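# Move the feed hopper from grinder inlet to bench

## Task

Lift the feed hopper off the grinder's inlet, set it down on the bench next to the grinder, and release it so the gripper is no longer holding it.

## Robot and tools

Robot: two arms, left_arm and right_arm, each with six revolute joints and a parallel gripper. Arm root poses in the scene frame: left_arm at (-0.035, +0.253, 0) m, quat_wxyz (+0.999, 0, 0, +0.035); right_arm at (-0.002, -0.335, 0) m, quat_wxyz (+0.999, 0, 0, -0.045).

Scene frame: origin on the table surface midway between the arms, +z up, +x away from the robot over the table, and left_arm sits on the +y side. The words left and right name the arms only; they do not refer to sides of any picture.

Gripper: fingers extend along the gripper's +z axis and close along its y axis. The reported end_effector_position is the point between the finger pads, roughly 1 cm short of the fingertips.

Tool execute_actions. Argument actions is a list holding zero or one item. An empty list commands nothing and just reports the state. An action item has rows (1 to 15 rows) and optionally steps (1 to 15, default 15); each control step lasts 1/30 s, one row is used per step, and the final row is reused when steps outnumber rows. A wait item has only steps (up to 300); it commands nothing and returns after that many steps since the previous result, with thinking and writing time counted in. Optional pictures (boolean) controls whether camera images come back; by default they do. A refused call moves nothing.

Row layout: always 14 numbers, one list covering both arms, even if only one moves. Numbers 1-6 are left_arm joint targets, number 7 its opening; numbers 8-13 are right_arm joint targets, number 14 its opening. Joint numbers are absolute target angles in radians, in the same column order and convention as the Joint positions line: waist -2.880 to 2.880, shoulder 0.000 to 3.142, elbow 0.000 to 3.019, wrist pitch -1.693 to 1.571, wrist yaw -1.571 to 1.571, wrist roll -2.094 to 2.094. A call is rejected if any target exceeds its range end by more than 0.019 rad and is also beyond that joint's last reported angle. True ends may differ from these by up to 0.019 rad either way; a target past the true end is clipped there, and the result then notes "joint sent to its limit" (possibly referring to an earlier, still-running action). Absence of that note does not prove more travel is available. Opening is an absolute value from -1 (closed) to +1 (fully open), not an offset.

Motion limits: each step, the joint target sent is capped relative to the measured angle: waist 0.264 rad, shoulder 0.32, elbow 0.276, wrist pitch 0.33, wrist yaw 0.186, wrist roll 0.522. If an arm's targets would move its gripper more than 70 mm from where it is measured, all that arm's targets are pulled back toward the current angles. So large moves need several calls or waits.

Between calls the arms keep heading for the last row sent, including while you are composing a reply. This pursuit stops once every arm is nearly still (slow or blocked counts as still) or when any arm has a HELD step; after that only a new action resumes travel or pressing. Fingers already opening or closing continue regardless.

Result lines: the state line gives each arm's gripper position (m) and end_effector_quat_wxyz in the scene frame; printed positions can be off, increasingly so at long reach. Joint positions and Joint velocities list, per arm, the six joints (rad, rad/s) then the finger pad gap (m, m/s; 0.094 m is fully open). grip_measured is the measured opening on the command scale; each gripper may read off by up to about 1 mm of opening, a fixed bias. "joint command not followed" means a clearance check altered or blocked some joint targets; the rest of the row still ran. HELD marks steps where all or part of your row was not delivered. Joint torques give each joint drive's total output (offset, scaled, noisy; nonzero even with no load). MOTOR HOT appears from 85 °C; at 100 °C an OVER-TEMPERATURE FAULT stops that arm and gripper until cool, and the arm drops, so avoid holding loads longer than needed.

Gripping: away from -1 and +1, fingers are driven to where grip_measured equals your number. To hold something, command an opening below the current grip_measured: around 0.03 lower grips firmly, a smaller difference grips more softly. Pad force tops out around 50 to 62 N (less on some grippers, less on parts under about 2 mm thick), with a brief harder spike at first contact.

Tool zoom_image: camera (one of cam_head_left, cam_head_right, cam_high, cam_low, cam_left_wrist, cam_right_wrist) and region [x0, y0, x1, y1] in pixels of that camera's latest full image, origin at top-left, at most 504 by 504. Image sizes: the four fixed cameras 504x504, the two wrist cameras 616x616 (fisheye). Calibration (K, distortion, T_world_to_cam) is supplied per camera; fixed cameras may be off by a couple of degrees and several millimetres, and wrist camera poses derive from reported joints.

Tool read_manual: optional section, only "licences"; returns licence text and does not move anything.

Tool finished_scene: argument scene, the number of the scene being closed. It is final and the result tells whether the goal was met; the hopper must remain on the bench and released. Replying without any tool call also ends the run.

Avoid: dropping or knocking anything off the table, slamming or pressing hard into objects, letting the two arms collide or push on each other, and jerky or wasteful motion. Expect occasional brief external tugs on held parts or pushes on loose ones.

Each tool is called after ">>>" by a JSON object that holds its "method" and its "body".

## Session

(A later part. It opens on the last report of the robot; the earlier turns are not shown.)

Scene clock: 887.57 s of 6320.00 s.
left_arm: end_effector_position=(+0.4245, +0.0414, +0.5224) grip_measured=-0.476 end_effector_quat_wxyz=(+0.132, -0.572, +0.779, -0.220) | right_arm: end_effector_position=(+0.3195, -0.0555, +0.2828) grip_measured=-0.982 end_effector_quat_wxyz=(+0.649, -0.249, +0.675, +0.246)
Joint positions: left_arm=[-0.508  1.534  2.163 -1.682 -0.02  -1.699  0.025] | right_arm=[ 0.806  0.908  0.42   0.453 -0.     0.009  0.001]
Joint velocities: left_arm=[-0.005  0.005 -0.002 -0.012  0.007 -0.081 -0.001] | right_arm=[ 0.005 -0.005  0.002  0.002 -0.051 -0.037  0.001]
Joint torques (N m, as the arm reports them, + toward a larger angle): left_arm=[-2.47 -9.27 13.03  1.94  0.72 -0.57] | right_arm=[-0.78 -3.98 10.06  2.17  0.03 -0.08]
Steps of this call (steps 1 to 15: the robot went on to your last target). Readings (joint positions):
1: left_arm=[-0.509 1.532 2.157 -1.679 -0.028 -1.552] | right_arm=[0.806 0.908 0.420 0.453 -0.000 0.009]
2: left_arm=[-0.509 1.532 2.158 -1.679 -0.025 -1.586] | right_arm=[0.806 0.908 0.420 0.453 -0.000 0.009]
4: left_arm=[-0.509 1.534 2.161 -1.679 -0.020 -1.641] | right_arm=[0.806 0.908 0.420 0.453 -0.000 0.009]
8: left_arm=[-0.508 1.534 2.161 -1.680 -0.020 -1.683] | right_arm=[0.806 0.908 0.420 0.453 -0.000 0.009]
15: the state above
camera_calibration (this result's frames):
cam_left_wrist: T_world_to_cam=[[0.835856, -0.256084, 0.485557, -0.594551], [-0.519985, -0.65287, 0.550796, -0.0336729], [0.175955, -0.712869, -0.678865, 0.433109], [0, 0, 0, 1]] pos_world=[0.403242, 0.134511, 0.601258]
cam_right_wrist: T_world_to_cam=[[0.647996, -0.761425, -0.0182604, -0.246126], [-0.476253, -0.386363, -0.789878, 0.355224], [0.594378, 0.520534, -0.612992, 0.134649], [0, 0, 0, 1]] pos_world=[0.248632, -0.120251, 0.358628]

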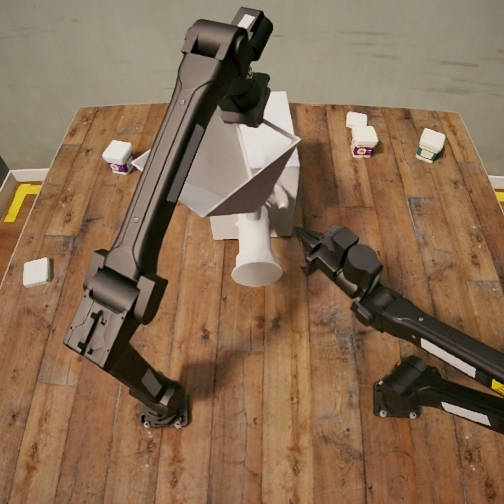

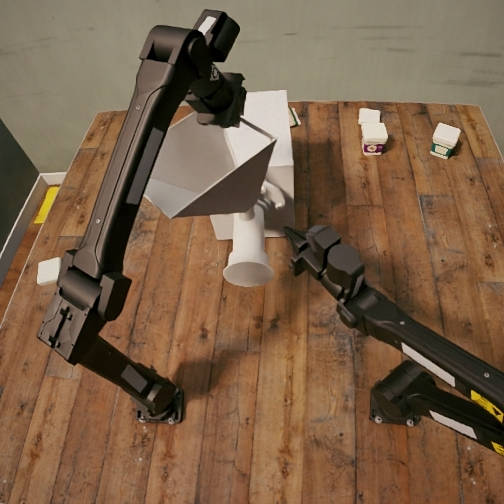

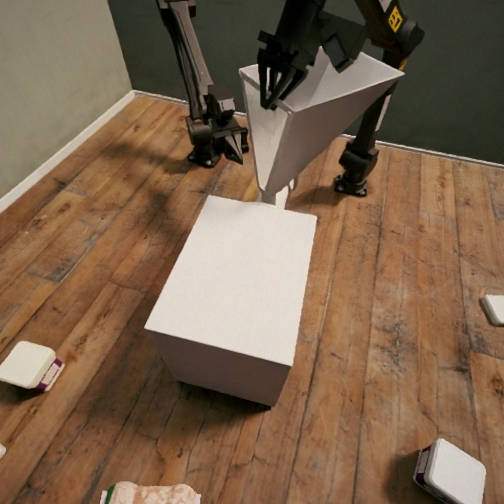

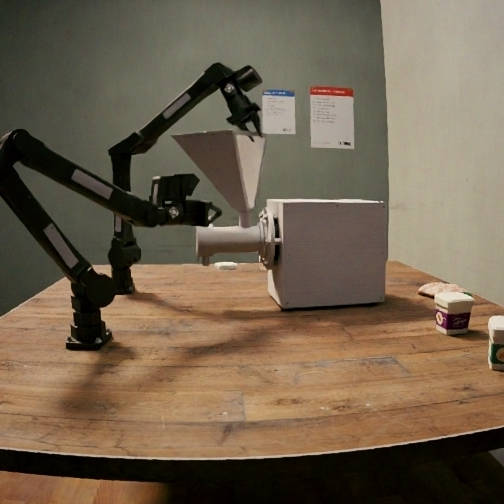

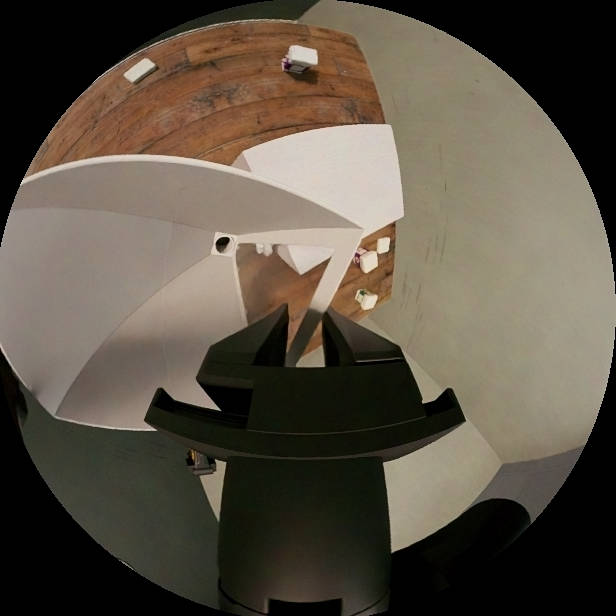

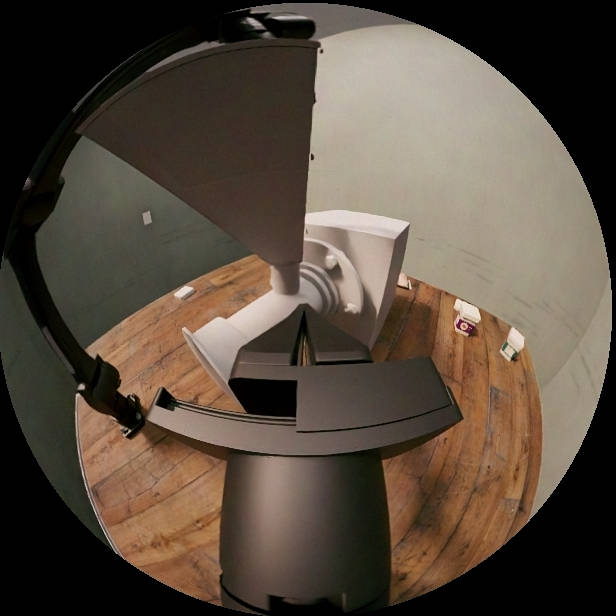

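>>> {"method": "execute_actions", "body": {"actions": [{"rows":[[-0.508,1.555,2.195,-1.67,0,-1.79,-0.48,0.8,0.9,0.43,0.46,0,0,-1],[-0.506,1.55,2.195,-1.67,0,-1.82,-0.48,0.8,0.9,0.43,0.46,0,0,-1],[-0.504,1.548,2.195,-1.67,0,-1.85,-0.48,0.8,0.9,0.43,0.46,0,0,-1],[-0.502,1.548,2.195,-1.67,0,-1.885,-0.48,0.8,0.9,0.43,0.46,0,0,-1],[-0.5,1.548,2.195,-1.67,0,-1.92,-0.48,0.8,0.9,0.43,0.46,0,0,-1],[-0.498,1.548,2.195,-1.67,0,-1.955,-0.48,0.8,0.9,0.43,0.46,0,0,-1],[-0.496,1.548,2.195,-1.67,0,-1.99,-0.48,0.8,0.9,0.43,0.46,0,0,-1],[-0.494,1.548,2.195,-1.67,0,-2.025,-0.48,0.8,0.9,0.43,0.46,0,0,-1],[-0.492,1.548,2.195,-1.67,0,-2.06,-0.48,0.8,0.9,0.43,0.46,0,0,-1],[-0.49,1.548,2.195,-1.67,0,-2.09,-0.48,0.8,0.9,0.43,0.46,0,0,-1]],"steps":15}], "pictures": false}}

>>> {"method": "execute_actions", "body": {"actions": [{"steps":10}]}}

Scene clock: 896.83 s of 6320.00 s.
left_arm: end_effector_position=(+0.4222, +0.0489, +0.5250) grip_measured=-0.477 end_effector_quat_wxyz=(-0.096, +0.683, -0.685, +0.236) | right_arm: end_effector_position=(+0.3195, -0.0555, +0.2828) grip_measured=-0.982 end_effector_quat_wxyz=(+0.649, -0.249, +0.675, +0.246)
Joint positions: left_arm=[-0.493  1.526  2.163 -1.692 -0.012 -1.989  0.025] | right_arm=[ 0.806  0.908  0.42   0.453 -0.     0.009  0.001]
Joint velocities: left_arm=[ 0.015  0.005  0.012  0.007 -0.037 -0.168 -0.   ] | right_arm=[ 0.005 -0.015 -0.012  0.002 -0.022 -0.066  0.001]
Joint torques (N m, as the arm reports them, + toward a larger angle): left_arm=[ -1.65 -10.84  12.42   1.98   0.43  -0.5 ] | right_arm=[-0.23 -3.64  9.87  2.19 -0.04 -0.05]
joint sent to its limit (left arm) — the command would take joint 6 (wrist roll) past its lower limit, so that joint was sent only as far as its limit.
Steps of this call (steps 1 to 15: the robot went on to your last target; steps 16 to 90: nothing new was sent; then 5.77 s passed at rest; steps 91 to 105: all 15 steps of this action). Readings (joint positions):
91: left_arm=[-0.507 1.534 2.163 -1.683 -0.020 -1.702] | right_arm=[0.806 0.908 0.420 0.453 -0.000 0.009]
92: left_arm=[-0.507 1.533 2.163 -1.683 -0.020 -1.710] | right_arm=[0.806 0.908 0.420 0.453 -0.000 0.009]
94: left_arm=[-0.504 1.532 2.163 -1.685 -0.020 -1.742] | right_arm=[0.806 0.908 0.420 0.453 -0.000 0.009]
98: left_arm=[-0.497 1.529 2.163 -1.690 -0.018 -1.844] | right_arm=[0.806 0.908 0.420 0.453 -0.000 0.009]
105: the state above

Scene clock: 897.17 s of 6320.00 s.
left_arm: end_effector_position=(+0.4221, +0.0496, +0.5254) grip_measured=-0.477 end_effector_quat_wxyz=(-0.094, +0.691, -0.676, +0.237) | right_arm: end_effector_position=(+0.3195, -0.0555, +0.2828) grip_measured=-0.982 end_effector_quat_wxyz=(+0.649, -0.249, +0.675, +0.246)
Joint positions: left_arm=[-0.492  1.525  2.163 -1.692 -0.012 -2.012  0.025] | right_arm=[ 0.806  0.908  0.42   0.453 -0.     0.009  0.001]
Joint velocities: left_arm=[-0.005  0.005  0.002 -0.007 -0.051 -0.125 -0.   ] | right_arm=[-0.005 -0.024 -0.012  0.002 -0.037 -0.051 -0.   ]
Joint torques (N m, as the arm reports them, + toward a larger angle): left_arm=[ -1.34 -10.31  12.27   2.1    0.41  -0.6 ] | right_arm=[-0.03 -3.05 10.    2.23  0.05 -0.03]
joint sent to its limit (left arm) — the command would take joint 6 (wrist roll) past its lower limit, so that joint was sent only as far as its limit.
Steps of this call (steps 1 to 10: the robot went on to your last target). Readings (joint positions):
1: left_arm=[-0.493 1.525 2.163 -1.692 -0.012 -1.994] | right_arm=[0.806 0.908 0.420 0.453 -0.000 0.009]
2: left_arm=[-0.492 1.525 2.163 -1.692 -0.012 -1.999] | right_arm=[0.806 0.908 0.420 0.453 -0.000 0.009]
4: left_arm=[-0.492 1.525 2.163 -1.692 -0.012 -2.005] | right_arm=[0.806 0.908 0.420 0.453 -0.000 0.009]
8: left_arm=[-0.492 1.525 2.163 -1.692 -0.012 -2.011] | right_arm=[0.806 0.908 0.420 0.453 -0.000 0.009]
10: the state above
camera_calibration (this result's frames):
cam_left_wrist: T_world_to_cam=[[0.893939, 0.0616615, 0.443926, -0.610233], [-0.289381, -0.676946, 0.676759, -0.193492], [0.342244, -0.733445, -0.587305, 0.324176], [0, 0, 0, 1]] pos_world=[0.378571, 0.14441, 0.592236]
cam_right_wrist: T_world_to_cam=[[0.647996, -0.761425, -0.0182604, -0.246126], [-0.476253, -0.386363, -0.789878, 0.355224], [0.594378, 0.520534, -0.612992, 0.134649], [0, 0, 0, 1]] pos_world=[0.248632, -0.120251, 0.358628]

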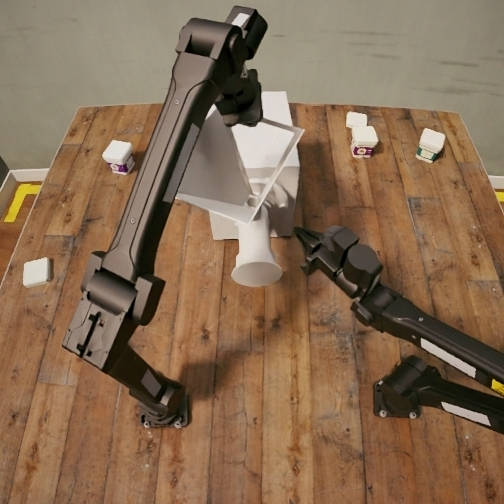

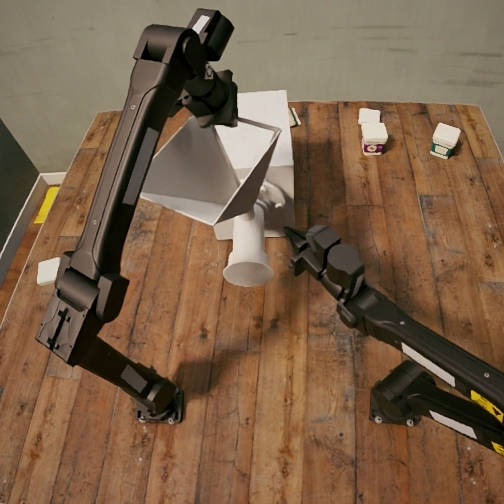

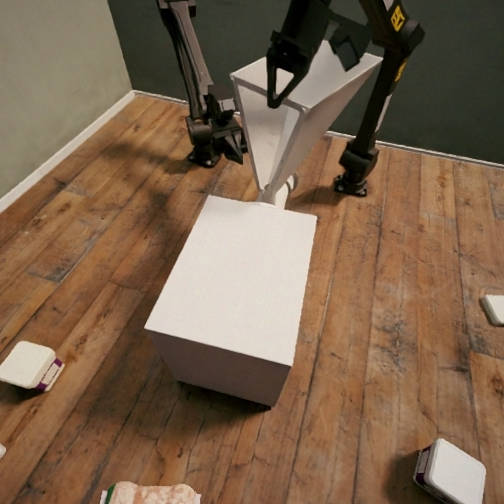

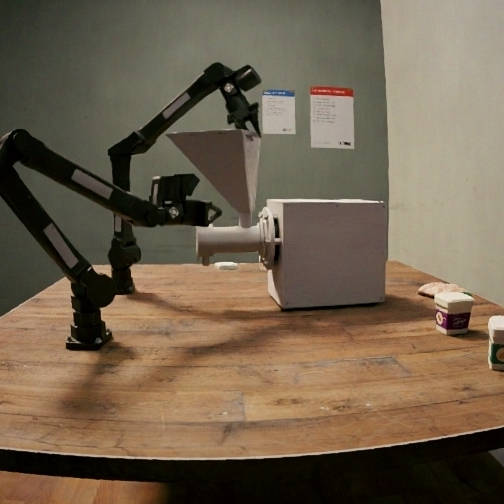

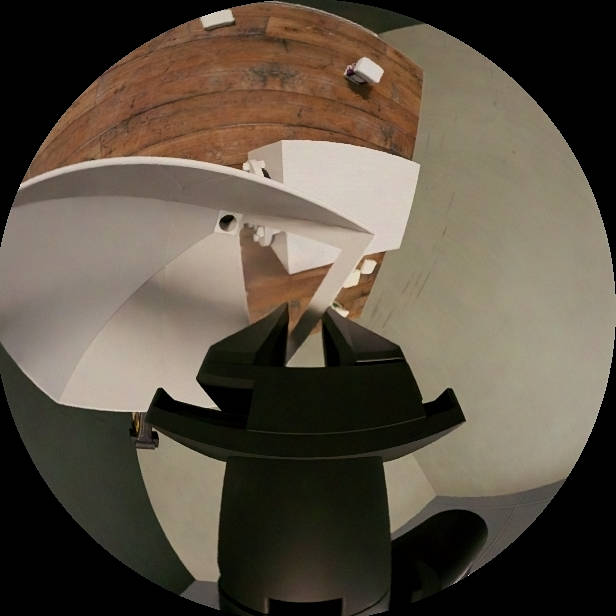

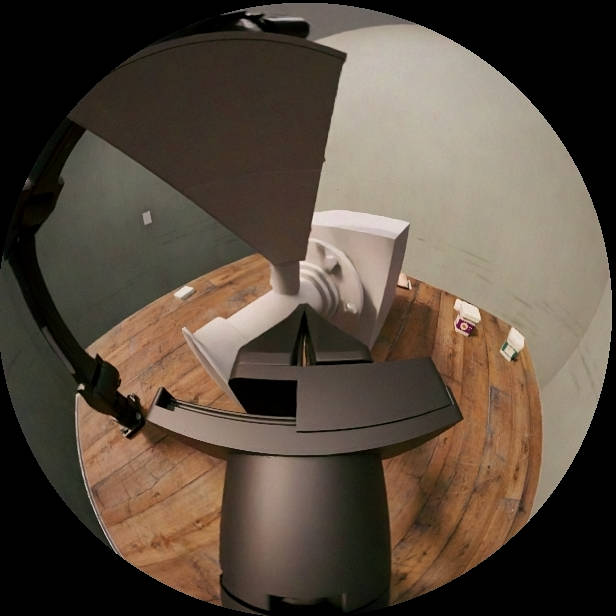

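>>> {"method": "zoom_image", "body": {"camera": "cam_low", "region": [205, 185, 285, 245]}}

>>> {"method": "zoom_image", "body": {"camera": "cam_right_wrist", "region": [230, 200, 370, 330]}}

Region (205, 185, 285, 245) of cam_low's 504x504 image, scaled by 6.300, with more detail than that image has; it fills the top 378 rows of this view, and the rest is white.

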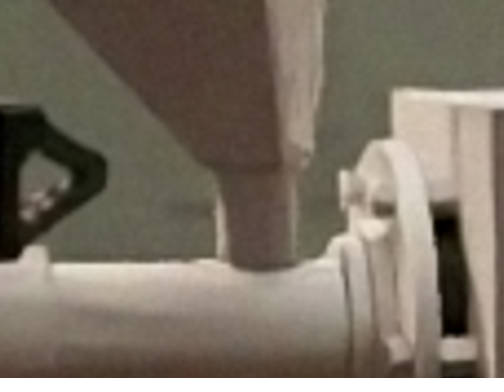

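Region (230, 200, 370, 330) of cam_right_wrist's 616x616 image, scaled by 3.600, with more detail than that image has; it fills the top 468 rows of this view, and the rest is white.

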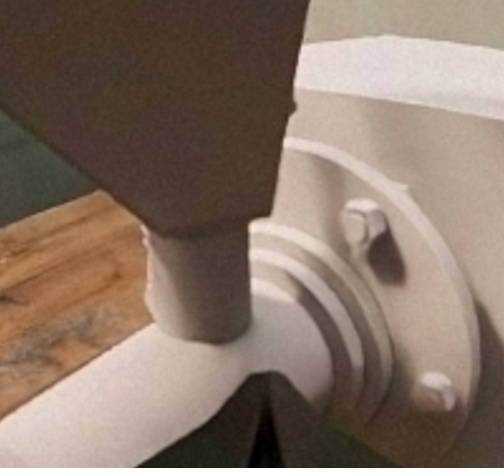

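>>> {"method": "execute_actions", "body": {"actions": [{"rows":[[-0.5,1.525,2.2,-1.68,0,-1.95,-0.35,0.8,0.9,0.43,0.46,0,0,-1],[-0.5,1.52,2.215,-1.68,0,-1.88,-0.25,0.8,0.9,0.43,0.46,0,0,-1],[-0.503,1.515,2.23,-1.68,0,-1.82,-0.15,0.8,0.9,0.43,0.46,0,0,-1],[-0.506,1.512,2.245,-1.68,0,-1.78,-0.15,0.8,0.9,0.43,0.46,0,0,-1],[-0.51,1.51,2.26,-1.68,0,-1.75,-0.15,0.8,0.9,0.43,0.46,0,0,-1],[-0.512,1.508,2.27,-1.68,0,-1.72,-0.15,0.8,0.9,0.43,0.46,0,0,-1],[-0.515,1.506,2.275,-1.68,0,-1.7,-0.15,0.8,0.9,0.43,0.46,0,0,-1],[-0.518,1.505,2.275,-1.68,0,-1.7,-0.15,0.8,0.9,0.43,0.46,0,0,-1],[-0.52,1.505,2.275,-1.68,0,-1.7,-0.15,0.8,0.9,0.43,0.46,0,0,-1],[-0.522,1.505,2.275,-1.68,0,-1.65,-0.15,0.8,0.9,0.43,0.46,0,0,-1],[-0.524,1.505,2.275,-1.68,0,-1.55,-0.15,0.8,0.9,0.43,0.46,0,0,-1],[-0.525,1.505,2.275,-1.68,0,-1.45,-0.15,0.8,0.9,0.43,0.46,0,0,-1],[-0.525,1.505,2.275,-1.68,0,-1.33,-0.15,0.8,0.9,0.43,0.46,0,0,-1],[-0.525,1.505,2.275,-1.68,0,-1.2,-0.15,0.8,0.9,0.43,0.46,0,0,-1],[-0.525,1.505,2.275,-1.68,0,-1.05,-0.15,0.8,0.9,0.43,0.46,0,0,-1]],"steps":15}], "pictures": false}}

>>> {"method": "execute_actions", "body": {"actions": [{"rows":[[-0.525,1.505,2.275,-1.68,0,1.58,-0.15,0.8,0.9,0.43,0.46,0,0,-1]],"steps":15}], "pictures": false}}

>>> {"method": "execute_actions", "body": {"actions": [{"steps":25}]}}

Scene clock: 917.37 s of 6320.00 s.
left_arm: end_effector_position=(+0.4079, +0.0432, +0.5643) grip_measured=-0.151 end_effector_quat_wxyz=(+0.175, -0.462, +0.836, -0.241) | right_arm: end_effector_position=(+0.3195, -0.0555, +0.2828) grip_measured=-0.982 end_effector_quat_wxyz=(+0.649, -0.249, +0.675, +0.246)
Joint positions: left_arm=[-0.513  1.507  2.234 -1.694 -0.003 -1.452  0.04 ] | right_arm=[ 0.806  0.908  0.42   0.453 -0.     0.009  0.001]
Joint velocities: left_arm=[-0.044 -0.015  0.027 -0.002 -0.007  2.659 -0.001] | right_arm=[-0.015 -0.005 -0.007 -0.002 -0.022 -0.037 -0.   ]
Joint torques (N m, as the arm reports them, + toward a larger angle): left_arm=[ -2.08 -11.26  12.55   1.81   0.07   0.08] | right_arm=[ 0.38 -3.52  9.77  2.14  0.   -0.08]
joint sent to its limit (left arm) — the command would take joint 6 (wrist roll) past its lower limit, so that joint was sent only as far as its limit.
Steps of this call (steps 1 to 30: the robot went on to your last target; steps 31 to 90: nothing new was sent; then 16.70 s passed at rest; steps 91 to 105: all 15 steps of this action). Readings (joint positions):
91: left_arm=[-0.492 1.524 2.163 -1.693 -0.009 -2.005] | right_arm=[0.806 0.908 0.420 0.453 -0.000 0.009]
92: left_arm=[-0.492 1.524 2.163 -1.693 -0.006 -1.985] | right_arm=[0.806 0.908 0.420 0.453 -0.000 0.009]
94: left_arm=[-0.492 1.524 2.170 -1.693 -0.003 -1.924] | right_arm=[0.806 0.908 0.420 0.453 -0.000 0.009]
98: left_arm=[-0.497 1.522 2.207 -1.693 -0.003 -1.805] | right_arm=[0.806 0.908 0.420 0.453 -0.000 0.009]
105: the state above

Scene clock: 917.87 s of 6320.00 s.
left_arm: end_effector_position=(+0.4074, +0.0426, +0.5646) grip_measured=-0.151 end_effector_quat_wxyz=(+0.291, +0.218, +0.929, -0.062) | right_arm: end_effector_position=(+0.3195, -0.0555, +0.2828) grip_measured=-0.982 end_effector_quat_wxyz=(+0.649, -0.249, +0.675, +0.246)
Joint positions: left_arm=[-0.515  1.506  2.234 -1.694 -0.003  0.018  0.04 ] | right_arm=[ 0.806  0.908  0.42   0.453 -0.     0.009  0.001]
Joint velocities: left_arm=[ 0.005  0.005 -0.012 -0.017 -0.007  2.718 -0.   ] | right_arm=[-0.005 -0.005 -0.017 -0.002  0.037 -0.022  0.001]
Joint torques (N m, as the arm reports them, + toward a larger angle): left_arm=[ -2.43 -11.33  12.7    1.91   0.16   0.02] | right_arm=[ 0.25 -3.36 10.11  1.98 -0.08 -0.07]
Steps of this call (steps 1 to 15: all 15 steps of this action). Readings (joint positions):
1: left_arm=[-0.514 1.506 2.234 -1.694 -0.003 -1.355] | right_arm=[0.806 0.908 0.420 0.453 -0.000 0.009]
2: left_arm=[-0.515 1.506 2.234 -1.694 -0.003 -1.257] | right_arm=[0.806 0.908 0.420 0.453 -0.000 0.009]
4: left_arm=[-0.515 1.506 2.234 -1.694 -0.003 -1.061] | right_arm=[0.806 0.908 0.420 0.453 -0.000 0.009]
8: left_arm=[-0.515 1.506 2.234 -1.694 -0.003 -0.668] | right_arm=[0.806 0.908 0.420 0.453 -0.000 0.009]
15: the state above

Scene clock: 918.70 s of 6320.00 s.
left_arm: end_effector_position=(+0.4074, +0.0426, +0.5646) grip_measured=-0.151 end_effector_quat_wxyz=(+0.253, +0.801, +0.519, +0.158) | right_arm: end_effector_position=(+0.3195, -0.0555, +0.2828) grip_measured=-0.982 end_effector_quat_wxyz=(+0.649, -0.249, +0.675, +0.246)
Joint positions: left_arm=[-0.515  1.506  2.234 -1.694 -0.003  1.549  0.04 ] | right_arm=[ 0.806  0.908  0.42   0.453 -0.     0.009  0.001]
Joint velocities: left_arm=[-0.015  0.005  0.002 -0.012 -0.037  0.198 -0.001] | right_arm=[ 0.005 -0.005  0.007  0.007 -0.066 -0.007  0.001]
Joint torques (N m, as the arm reports them, + toward a larger angle): left_arm=[ -2.5  -11.44  12.71   1.85   0.23   0.05] | right_arm=[-0.36 -3.13 10.08  2.12  0.   -0.12]
Steps of this call (steps 1 to 25: the robot went on to your last target). Readings (joint positions):
1: left_arm=[-0.515 1.506 2.234 -1.694 -0.003 0.116] | right_arm=[0.806 0.908 0.420 0.453 -0.000 0.009]
2: left_arm=[-0.515 1.506 2.234 -1.694 -0.003 0.214] | right_arm=[0.806 0.908 0.420 0.453 -0.000 0.009]
4: left_arm=[-0.515 1.506 2.234 -1.694 -0.003 0.410] | right_arm=[0.806 0.908 0.420 0.453 -0.000 0.009]
8: left_arm=[-0.515 1.506 2.234 -1.694 -0.003 0.803] | right_arm=[0.806 0.908 0.420 0.453 -0.000 0.009]
25: the state above
camera_calibration (this result's frames):
cam_left_wrist: T_world_to_cam=[[-0.744802, 0.337294, -0.575763, 0.617514], [0.0283805, 0.878075, 0.477681, -0.31233], [0.666682, 0.339437, -0.663564, 0.212303], [0, 0, 0, 1]] pos_world=[0.327251, -0.00609825, 0.645613]
cam_right_wrist: T_world_to_cam=[[0.647996, -0.761425, -0.0182604, -0.246126], [-0.476253, -0.386363, -0.789878, 0.355224], [0.594378, 0.520534, -0.612992, 0.134649], [0, 0, 0, 1]] pos_world=[0.248632, -0.120251, 0.358628]

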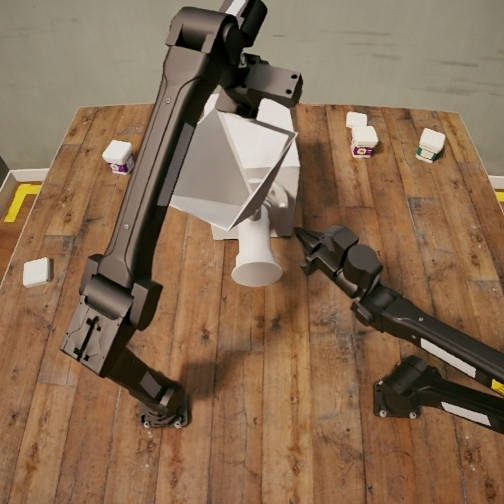

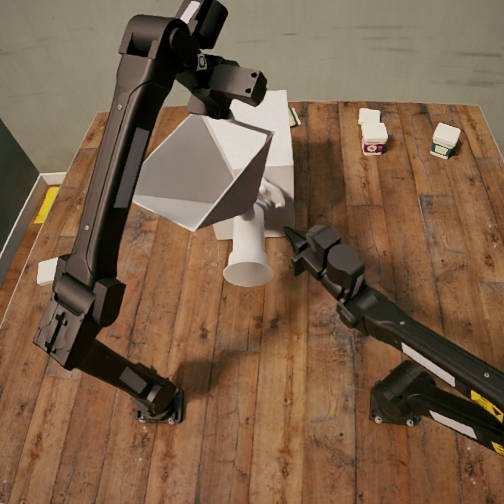

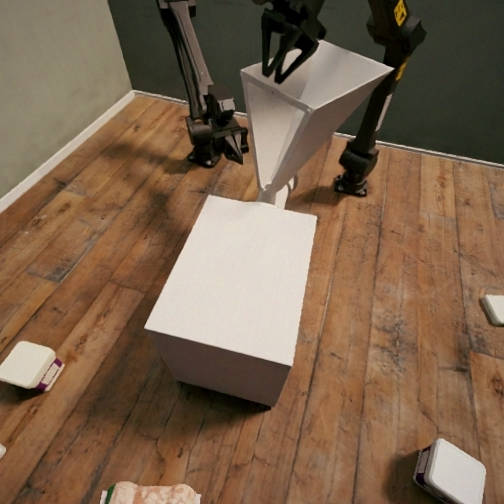

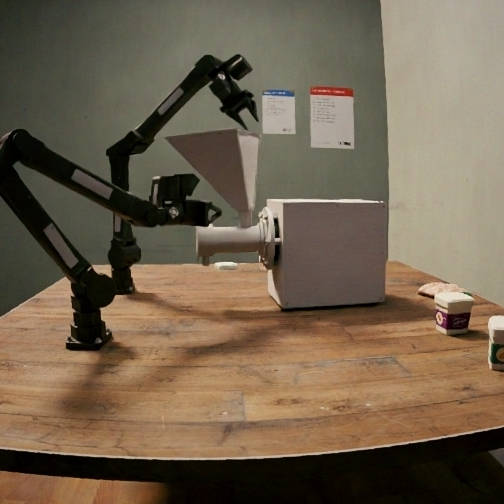

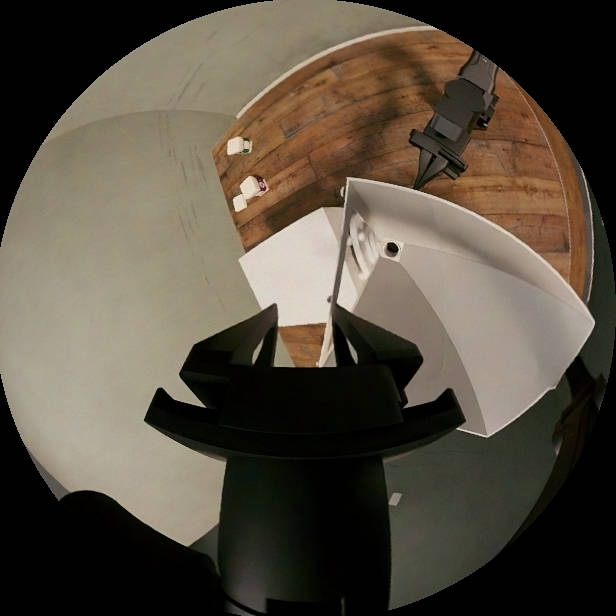

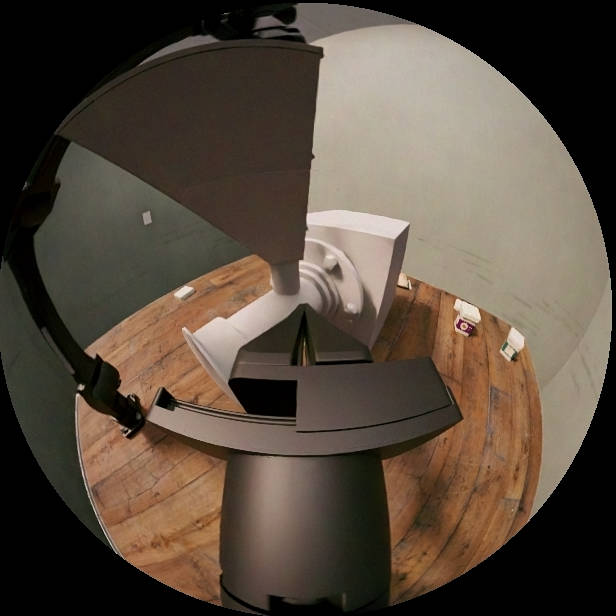

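>>> {"method": "execute_actions", "body": {"actions": [{"rows":[[-0.525,1.503,2.23,-1.685,0,1.62,-0.15,0.8,0.9,0.43,0.46,0,0,-1],[-0.525,1.502,2.22,-1.685,0,1.66,-0.15,0.8,0.9,0.43,0.46,0,0,-1],[-0.525,1.501,2.21,-1.685,0,1.7,-0.15,0.8,0.9,0.43,0.46,0,0,-1],[-0.525,1.5,2.2,-1.685,0,1.73,-0.15,0.8,0.9,0.43,0.46,0,0,-1],[-0.525,1.499,2.19,-1.685,0,1.74,-0.15,0.8,0.9,0.43,0.46,0,0,-1],[-0.525,1.498,2.18,-1.685,0,1.74,-0.15,0.8,0.9,0.43,0.46,0,0,-1],[-0.525,1.497,2.17,-1.685,0,1.74,-0.15,0.8,0.9,0.43,0.46,0,0,-1],[-0.525,1.496,2.16,-1.685,0,1.74,-0.15,0.8,0.9,0.43,0.46,0,0,-1],[-0.525,1.495,2.15,-1.685,0,1.74,-0.15,0.8,0.9,0.43,0.46,0,0,-1],[-0.525,1.494,2.14,-1.685,0,1.74,-0.15,0.8,0.9,0.43,0.46,0,0,-1],[-0.525,1.493,2.13,-1.685,0,1.74,-0.15,0.8,0.9,0.43,0.46,0,0,-1],[-0.525,1.492,2.122,-1.685,0,1.74,-0.15,0.8,0.9,0.43,0.46,0,0,-1],[-0.525,1.492,2.116,-1.685,0,1.74,-0.15,0.8,0.9,0.43,0.46,0,0,-1]],"steps":15}], "pictures": false}}

>>> {"method": "execute_actions", "body": {"actions": [{"steps":8}]}}

Scene clock: 936.67 s of 6320.00 s.
left_arm: end_effector_position=(+0.4088, +0.0419, +0.5171) grip_measured=-0.151 end_effector_quat_wxyz=(+0.195, +0.857, +0.455, +0.147) | right_arm: end_effector_position=(+0.3195, -0.0555, +0.2828) grip_measured=-0.982 end_effector_quat_wxyz=(+0.649, -0.249, +0.675, +0.246)
Joint positions: left_arm=[-0.515  1.502  2.118 -1.694 -0.003  1.722  0.04 ] | right_arm=[ 0.806  0.908  0.42   0.453 -0.     0.009  0.001]
Joint velocities: left_arm=[-0.005 -0.005 -0.129 -0.002  0.022  0.066  0.   ] | right_arm=[ 0.005 -0.005 -0.012  0.002  0.11  -0.037 -0.   ]
Joint torques (N m, as the arm reports them, + toward a larger angle): left_arm=[ -2.5  -12.17   9.82   1.4    0.24   0.01] | right_arm=[ 0.11 -3.4  10.07  1.95 -0.03 -0.12]
Steps of this call (steps 1 to 30: the robot went on to your last target; steps 31 to 90: nothing new was sent; then 14.47 s passed at rest; steps 91 to 105: all 15 steps of this action). Readings (joint positions):
91: left_arm=[-0.515 1.506 2.234 -1.694 -0.003 1.576] | right_arm=[0.806 0.908 0.420 0.453 -0.000 0.009]
92: left_arm=[-0.515 1.506 2.233 -1.694 -0.003 1.589] | right_arm=[0.806 0.908 0.420 0.453 -0.000 0.009]
94: left_arm=[-0.515 1.504 2.222 -1.694 -0.003 1.628] | right_arm=[0.806 0.908 0.420 0.453 -0.000 0.009]
98: left_arm=[-0.515 1.502 2.183 -1.694 -0.003 1.688] | right_arm=[0.806 0.908 0.420 0.453 -0.000 0.009]
105: the state above

Scene clock: 936.93 s of 6320.00 s.
left_arm: end_effector_position=(+0.4086, +0.0420, +0.5158) grip_measured=-0.151 end_effector_quat_wxyz=(+0.193, +0.858, +0.452, +0.147) | right_arm: end_effector_position=(+0.3195, -0.0555, +0.2828) grip_measured=-0.982 end_effector_quat_wxyz=(+0.649, -0.249, +0.675, +0.246)
Joint positions: left_arm=[-0.515  1.502  2.115 -1.694 -0.003  1.729  0.04 ] | right_arm=[ 0.806  0.908  0.42   0.453 -0.     0.009  0.001]
Joint velocities: left_arm=[-0.005 -0.015  0.007  0.002  0.007 -0.022 -0.001] | right_arm=[-0.005 -0.005  0.007 -0.012 -0.051 -0.066  0.   ]
Joint torques (N m, as the arm reports them, + toward a larger angle): left_arm=[ -2.52 -12.35   9.43   1.42   0.24   0.07] | right_arm=[-0.16 -3.88  9.91  2.02 -0.05 -0.13]
Steps of this call (steps 1 to 8: the robot went on to your last target). Readings (joint positions):
1: left_arm=[-0.515 1.502 2.116 -1.694 -0.003 1.723] | right_arm=[0.806 0.908 0.420 0.453 -0.000 0.009]
2: left_arm=[-0.515 1.502 2.115 -1.694 -0.003 1.725] | right_arm=[0.806 0.908 0.420 0.453 -0.000 0.009]
4: left_arm=[-0.515 1.502 2.115 -1.694 -0.003 1.726] | right_arm=[0.806 0.908 0.420 0.453 -0.000 0.009]
8: the state above
camera_calibration (this result's frames):
cam_left_wrist: T_world_to_cam=[[-0.712426, 0.519657, -0.471598, 0.515926], [0.190541, 0.790034, 0.582701, -0.405259], [0.675384, 0.325273, -0.661857, 0.175435], [0, 0, 0, 1]] pos_world=[0.326291, -0.00500025, 0.595568]
cam_right_wrist: T_world_to_cam=[[0.647996, -0.761425, -0.0182604, -0.246126], [-0.476253, -0.386363, -0.789878, 0.355224], [0.594378, 0.520534, -0.612992, 0.134649], [0, 0, 0, 1]] pos_world=[0.248632, -0.120251, 0.358628]

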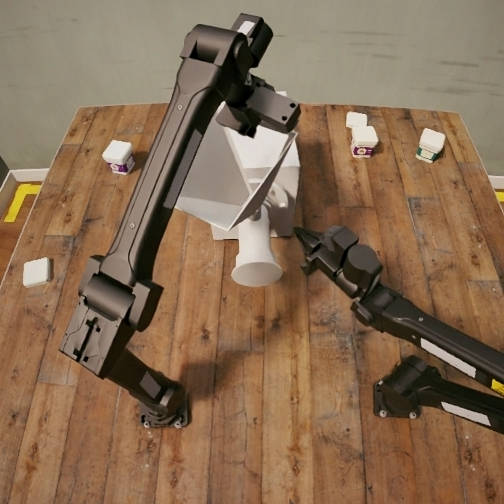

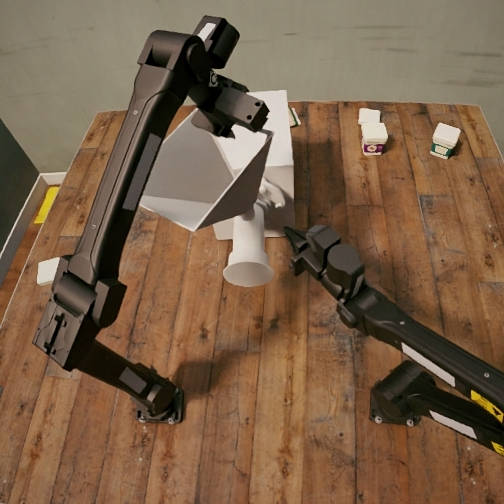

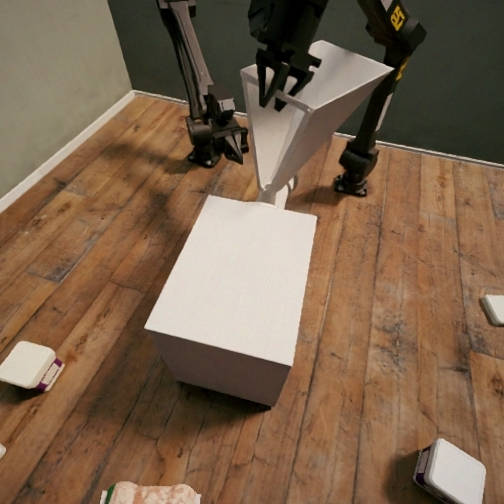

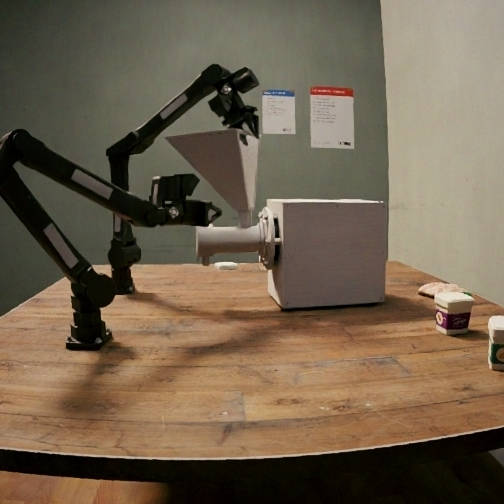

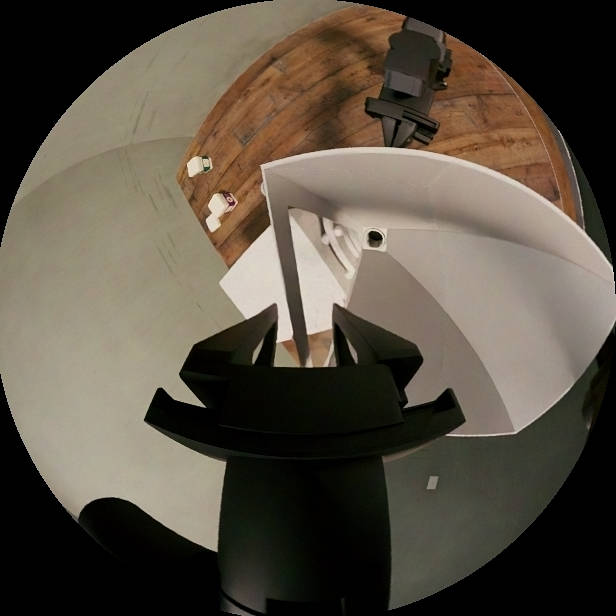

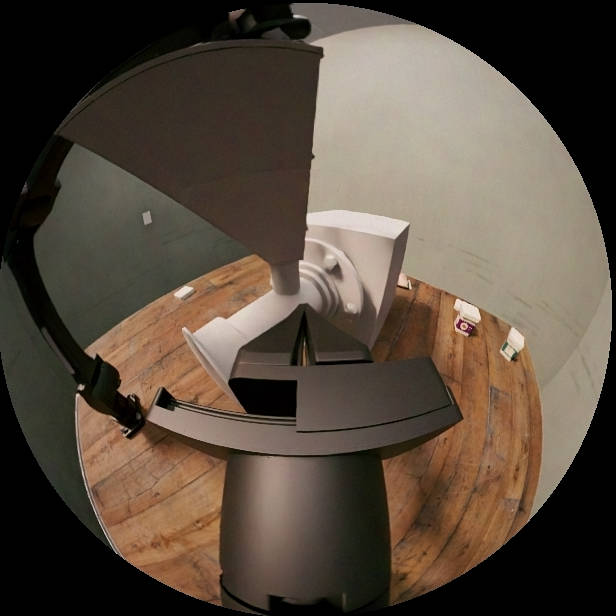

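>>> {"method": "execute_actions", "body": {"actions": [{"rows":[[-0.515,1.497,2.115,-1.685,0,1.68,-0.25,0.8,0.9,0.43,0.46,0,0,-1],[-0.515,1.497,2.115,-1.685,0,1.63,-0.35,0.8,0.9,0.43,0.46,0,0,-1],[-0.515,1.497,2.115,-1.685,0,1.58,-0.42,0.8,0.9,0.43,0.46,0,0,-1],[-0.515,1.497,2.115,-1.685,0,1.53,-0.48,0.8,0.9,0.43,0.46,0,0,-1],[-0.515,1.497,2.115,-1.685,0,1.48,-0.48,0.8,0.9,0.43,0.46,0,0,-1],[-0.514,1.497,2.115,-1.685,0,1.43,-0.48,0.8,0.9,0.43,0.46,0,0,-1],[-0.513,1.497,2.115,-1.685,0,1.37,-0.48,0.8,0.9,0.43,0.46,0,0,-1],[-0.512,1.497,2.115,-1.685,0,1.31,-0.48,0.8,0.9,0.43,0.46,0,0,-1],[-0.511,1.497,2.115,-1.685,0,1.25,-0.48,0.8,0.9,0.43,0.46,0,0,-1],[-0.51,1.497,2.115,-1.685,0,1.19,-0.48,0.8,0.9,0.43,0.46,0,0,-1],[-0.51,1.497,2.115,-1.685,0,1.125,-0.48,0.8,0.9,0.43,0.46,0,0,-1],[-0.509,1.497,2.115,-1.685,0,1.06,-0.48,0.8,0.9,0.43,0.46,0,0,-1],[-0.508,1.497,2.115,-1.685,0,0.995,-0.48,0.8,0.9,0.43,0.46,0,0,-1],[-0.507,1.497,2.115,-1.685,0,0.93,-0.48,0.8,0.9,0.43,0.46,0,0,-1],[-0.506,1.497,2.115,-1.685,0,0.86,-0.48,0.8,0.9,0.43,0.46,0,0,-1]],"steps":15}], "pictures": false}}

>>> {"method": "execute_actions", "body": {"actions": [{"rows":[[-0.5057,1.497,2.115,-1.685,0,0.792,-0.48,0.8,0.9,0.43,0.46,0,0,-1],[-0.5036,1.4967,2.115,-1.685,0,0.721,-0.48,0.8,0.9,0.43,0.46,0,0,-1],[-0.5014,1.496,2.115,-1.685,0,0.649,-0.48,0.8,0.9,0.43,0.46,0,0,-1],[-0.4994,1.495,2.115,-1.685,0,0.576,-0.48,0.8,0.9,0.43,0.46,0,0,-1],[-0.4974,1.494,2.115,-1.685,0,0.501,-0.48,0.8,0.9,0.43,0.46,0,0,-1],[-0.4955,1.4927,2.115,-1.685,0,0.425,-0.48,0.8,0.9,0.43,0.46,0,0,-1],[-0.4936,1.4912,2.114,-1.685,0,0.348,-0.48,0.8,0.9,0.43,0.46,0,0,-1],[-0.4918,1.4896,2.112,-1.685,0,0.27,-0.48,0.8,0.9,0.43,0.46,0,0,-1],[-0.49,1.4878,2.11,-1.685,0,0.191,-0.48,0.8,0.9,0.43,0.46,0,0,-1],[-0.4885,1.4858,2.108,-1.685,0,0.111,-0.48,0.8,0.9,0.43,0.46,0,0,-1],[-0.487,1.4837,2.106,-1.685,0,0.03,-0.48,0.8,0.9,0.43,0.46,0,0,-1],[-0.4856,1.4815,2.103,-1.685,0,-0.05,-0.48,0.8,0.9,0.43,0.46,0,0,-1],[-0.4843,1.479,2.101,-1.685,0,-0.13,-0.48,0.8,0.9,0.43,0.46,0,0,-1],[-0.483,1.4766,2.098,-1.685,0,-0.21,-0.48,0.8,0.9,0.43,0.46,0,0,-1],[-0.482,1.474,2.095,-1.685,0,-0.29,-0.48,0.8,0.9,0.43,0.46,0,0,-1]],"steps":15}], "pictures": false}}

>>> {"method": "execute_actions", "body": {"actions": [{"steps":15}]}}

Scene clock: 962.90 s of 6320.00 s.
left_arm: end_effector_position=(+0.4076, +0.0409, +0.5165) grip_measured=-0.473 end_effector_quat_wxyz=(+0.228, +0.704, +0.668, +0.086) | right_arm: end_effector_position=(+0.3195, -0.0555, +0.2828) grip_measured=-0.982 end_effector_quat_wxyz=(+0.649, -0.249, +0.675, +0.246)
Joint positions: left_arm=[-0.516  1.5    2.115 -1.693  0.002  1.177  0.025] | right_arm=[ 0.806  0.908  0.42   0.453 -0.     0.009  0.001]
Joint velocities: left_arm=[-0.083 -0.005  0.002  0.105  0.154 -1.194  0.003] | right_arm=[-0.005  0.005 -0.002 -0.002  0.007 -0.037 -0.001]
Joint torques (N m, as the arm reports them, + toward a larger angle): left_arm=[ -0.72 -12.27   9.2    1.08  -0.22  -1.26] | right_arm=[-0.35 -3.65 10.08  2.02  0.   -0.03]
Steps of this call (steps 1 to 15: the robot went on to your last target; steps 16 to 90: nothing new was sent; then 22.47 s passed at rest; steps 91 to 105: all 15 steps of this action). Readings (joint positions):
91: left_arm=[-0.515 1.502 2.115 -1.694 -0.003 1.724] | right_arm=[0.806 0.908 0.420 0.453 -0.000 0.009]
92: left_arm=[-0.515 1.502 2.115 -1.694 -0.003 1.710] | right_arm=[0.806 0.908 0.420 0.453 -0.000 0.009]
94: left_arm=[-0.515 1.502 2.115 -1.694 -0.003 1.661] | right_arm=[0.806 0.908 0.420 0.453 -0.000 0.009]
98: left_arm=[-0.515 1.502 2.115 -1.694 -0.003 1.510] | right_arm=[0.806 0.908 0.420 0.453 -0.000 0.009]
105: the state above

Scene clock: 963.40 s of 6320.00 s.
left_arm: end_effector_position=(+0.4090, +0.0524, +0.5291) grip_measured=-0.476 end_effector_quat_wxyz=(+0.262, +0.261, +0.928, -0.038) | right_arm: end_effector_position=(+0.3195, -0.0555, +0.2828) grip_measured=-0.982 end_effector_quat_wxyz=(+0.649, -0.249, +0.675, +0.246)
Joint positions: left_arm=[-0.495  1.478  2.114 -1.671 -0.003  0.125  0.025] | right_arm=[ 0.806  0.908  0.42   0.453 -0.     0.009  0.001]
Joint velocities: left_arm=[ 0.073 -0.063  0.002 -0.071 -0.037 -2.088 -0.001] | right_arm=[ 0.005 -0.005  0.002 -0.007 -0.007  0.007 -0.   ]
Joint torques (N m, as the arm reports them, + toward a larger angle): left_arm=[ -0.98 -11.5    7.52   0.72   0.2   -0.87] | right_arm=[-0.29 -3.92 10.09  2.12  0.   -0.08]
Steps of this call (steps 1 to 15: all 15 steps of this action). Readings (joint positions):
1: left_arm=[-0.517 1.500 2.115 -1.690 0.003 1.135] | right_arm=[0.806 0.908 0.420 0.453 -0.000 0.009]
2: left_arm=[-0.517 1.500 2.115 -1.688 0.001 1.088] | right_arm=[0.806 0.908 0.420 0.453 -0.000 0.009]
4: left_arm=[-0.516 1.496 2.115 -1.686 -0.002 0.956] | right_arm=[0.806 0.908 0.420 0.453 -0.000 0.009]
8: left_arm=[-0.509 1.491 2.115 -1.676 -0.002 0.681] | right_arm=[0.806 0.908 0.420 0.453 -0.000 0.009]
15: the state above

Scene clock: 963.90 s of 6320.00 s.
left_arm: end_effector_position=(+0.4070, +0.0579, +0.5304) grip_measured=-0.478 end_effector_quat_wxyz=(+0.252, +0.091, +0.960, -0.081) | right_arm: end_effector_position=(+0.3195, -0.0555, +0.2828) grip_measured=-0.982 end_effector_quat_wxyz=(+0.649, -0.249, +0.675, +0.246)
Joint positions: left_arm=[-0.487  1.47   2.109 -1.675 -0.005 -0.226  0.025] | right_arm=[ 0.806  0.908  0.42   0.453 -0.     0.009  0.001]
Joint velocities: left_arm=[-0.005  0.005 -0.007  0.002 -0.022 -0.125 -0.002] | right_arm=[-0.005 -0.005  0.007 -0.007 -0.007  0.095 -0.   ]
Joint torques (N m, as the arm reports them, + toward a larger angle): left_arm=[ -1.28 -11.1    7.96   0.7    0.2   -0.48] | right_arm=[ 0.49 -3.31 10.12  2.07 -0.04 -0.11]
Steps of this call (steps 1 to 15: the robot went on to your last target). Readings (joint positions):
1: left_arm=[-0.492 1.476 2.114 -1.673 -0.002 0.053] | right_arm=[0.806 0.908 0.420 0.453 -0.000 0.009]
2: left_arm=[-0.492 1.473 2.111 -1.674 -0.001 -0.013] | right_arm=[0.806 0.908 0.420 0.453 -0.000 0.009]
4: left_arm=[-0.488 1.472 2.109 -1.672 -0.005 -0.099] | right_arm=[0.806 0.908 0.420 0.453 -0.000 0.009]
8: left_arm=[-0.487 1.471 2.109 -1.674 -0.005 -0.182] | right_arm=[0.806 0.908 0.420 0.453 -0.000 0.009]
15: the state above
camera_calibration (this result's frames):
cam_left_wrist: T_world_to_cam=[[-0.216442, -0.971133, 0.100266, 0.0945521], [-0.968132, 0.226751, 0.106327, 0.330812], [-0.125993, -0.0740574, -0.989263, 0.703922], [0, 0, 0, 1]] pos_world=[0.429424, 0.0689415, 0.651709]
cam_right_wrist: T_world_to_cam=[[0.647996, -0.761425, -0.0182604, -0.246126], [-0.476253, -0.386363, -0.789878, 0.355224], [0.594378, 0.520534, -0.612992, 0.134649], [0, 0, 0, 1]] pos_world=[0.248632, -0.120251, 0.358628]

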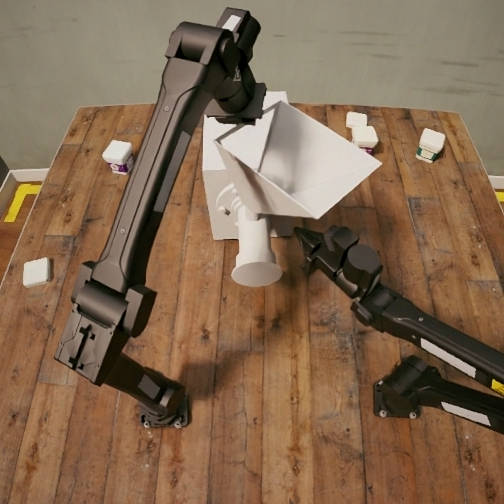

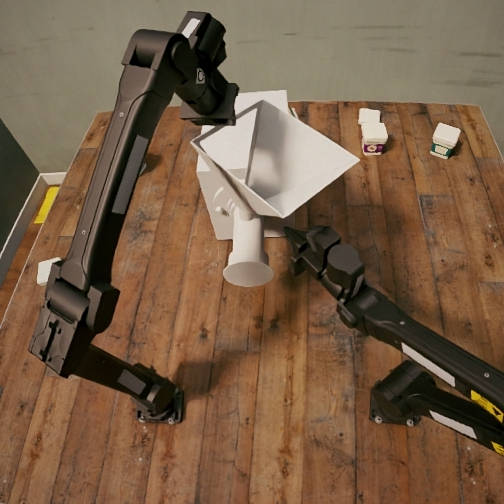

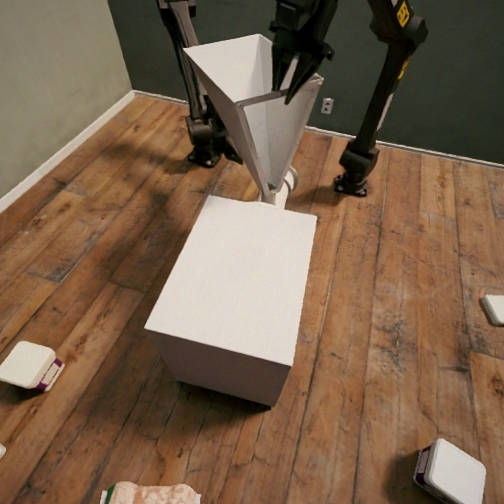

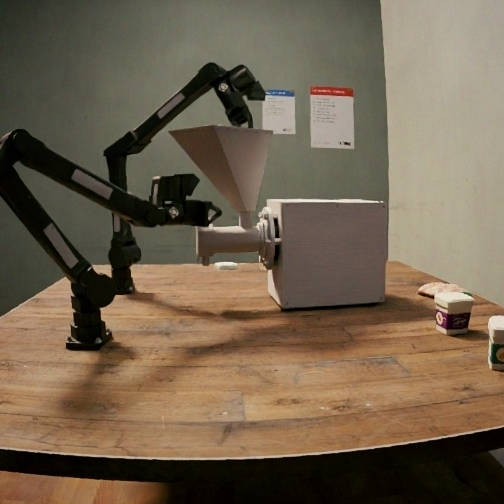

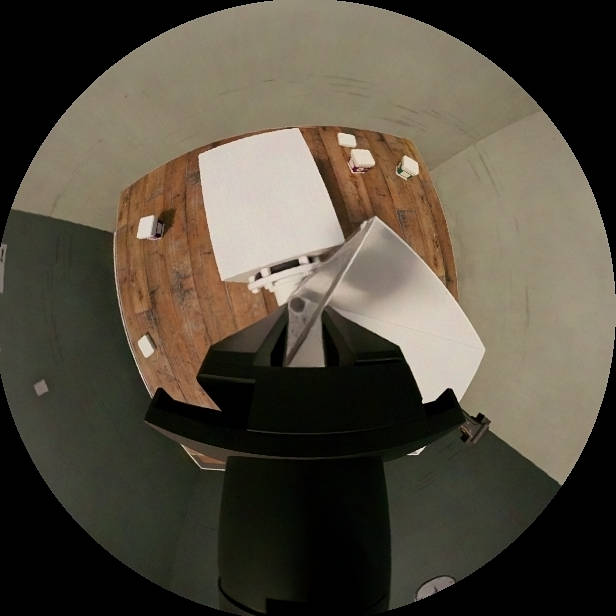

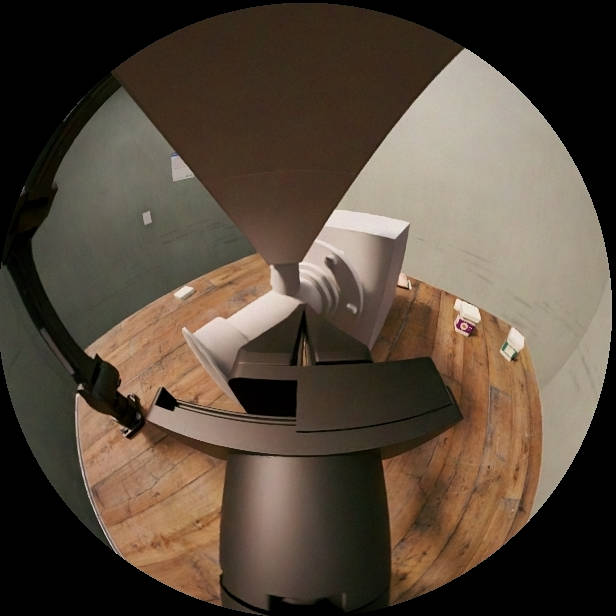

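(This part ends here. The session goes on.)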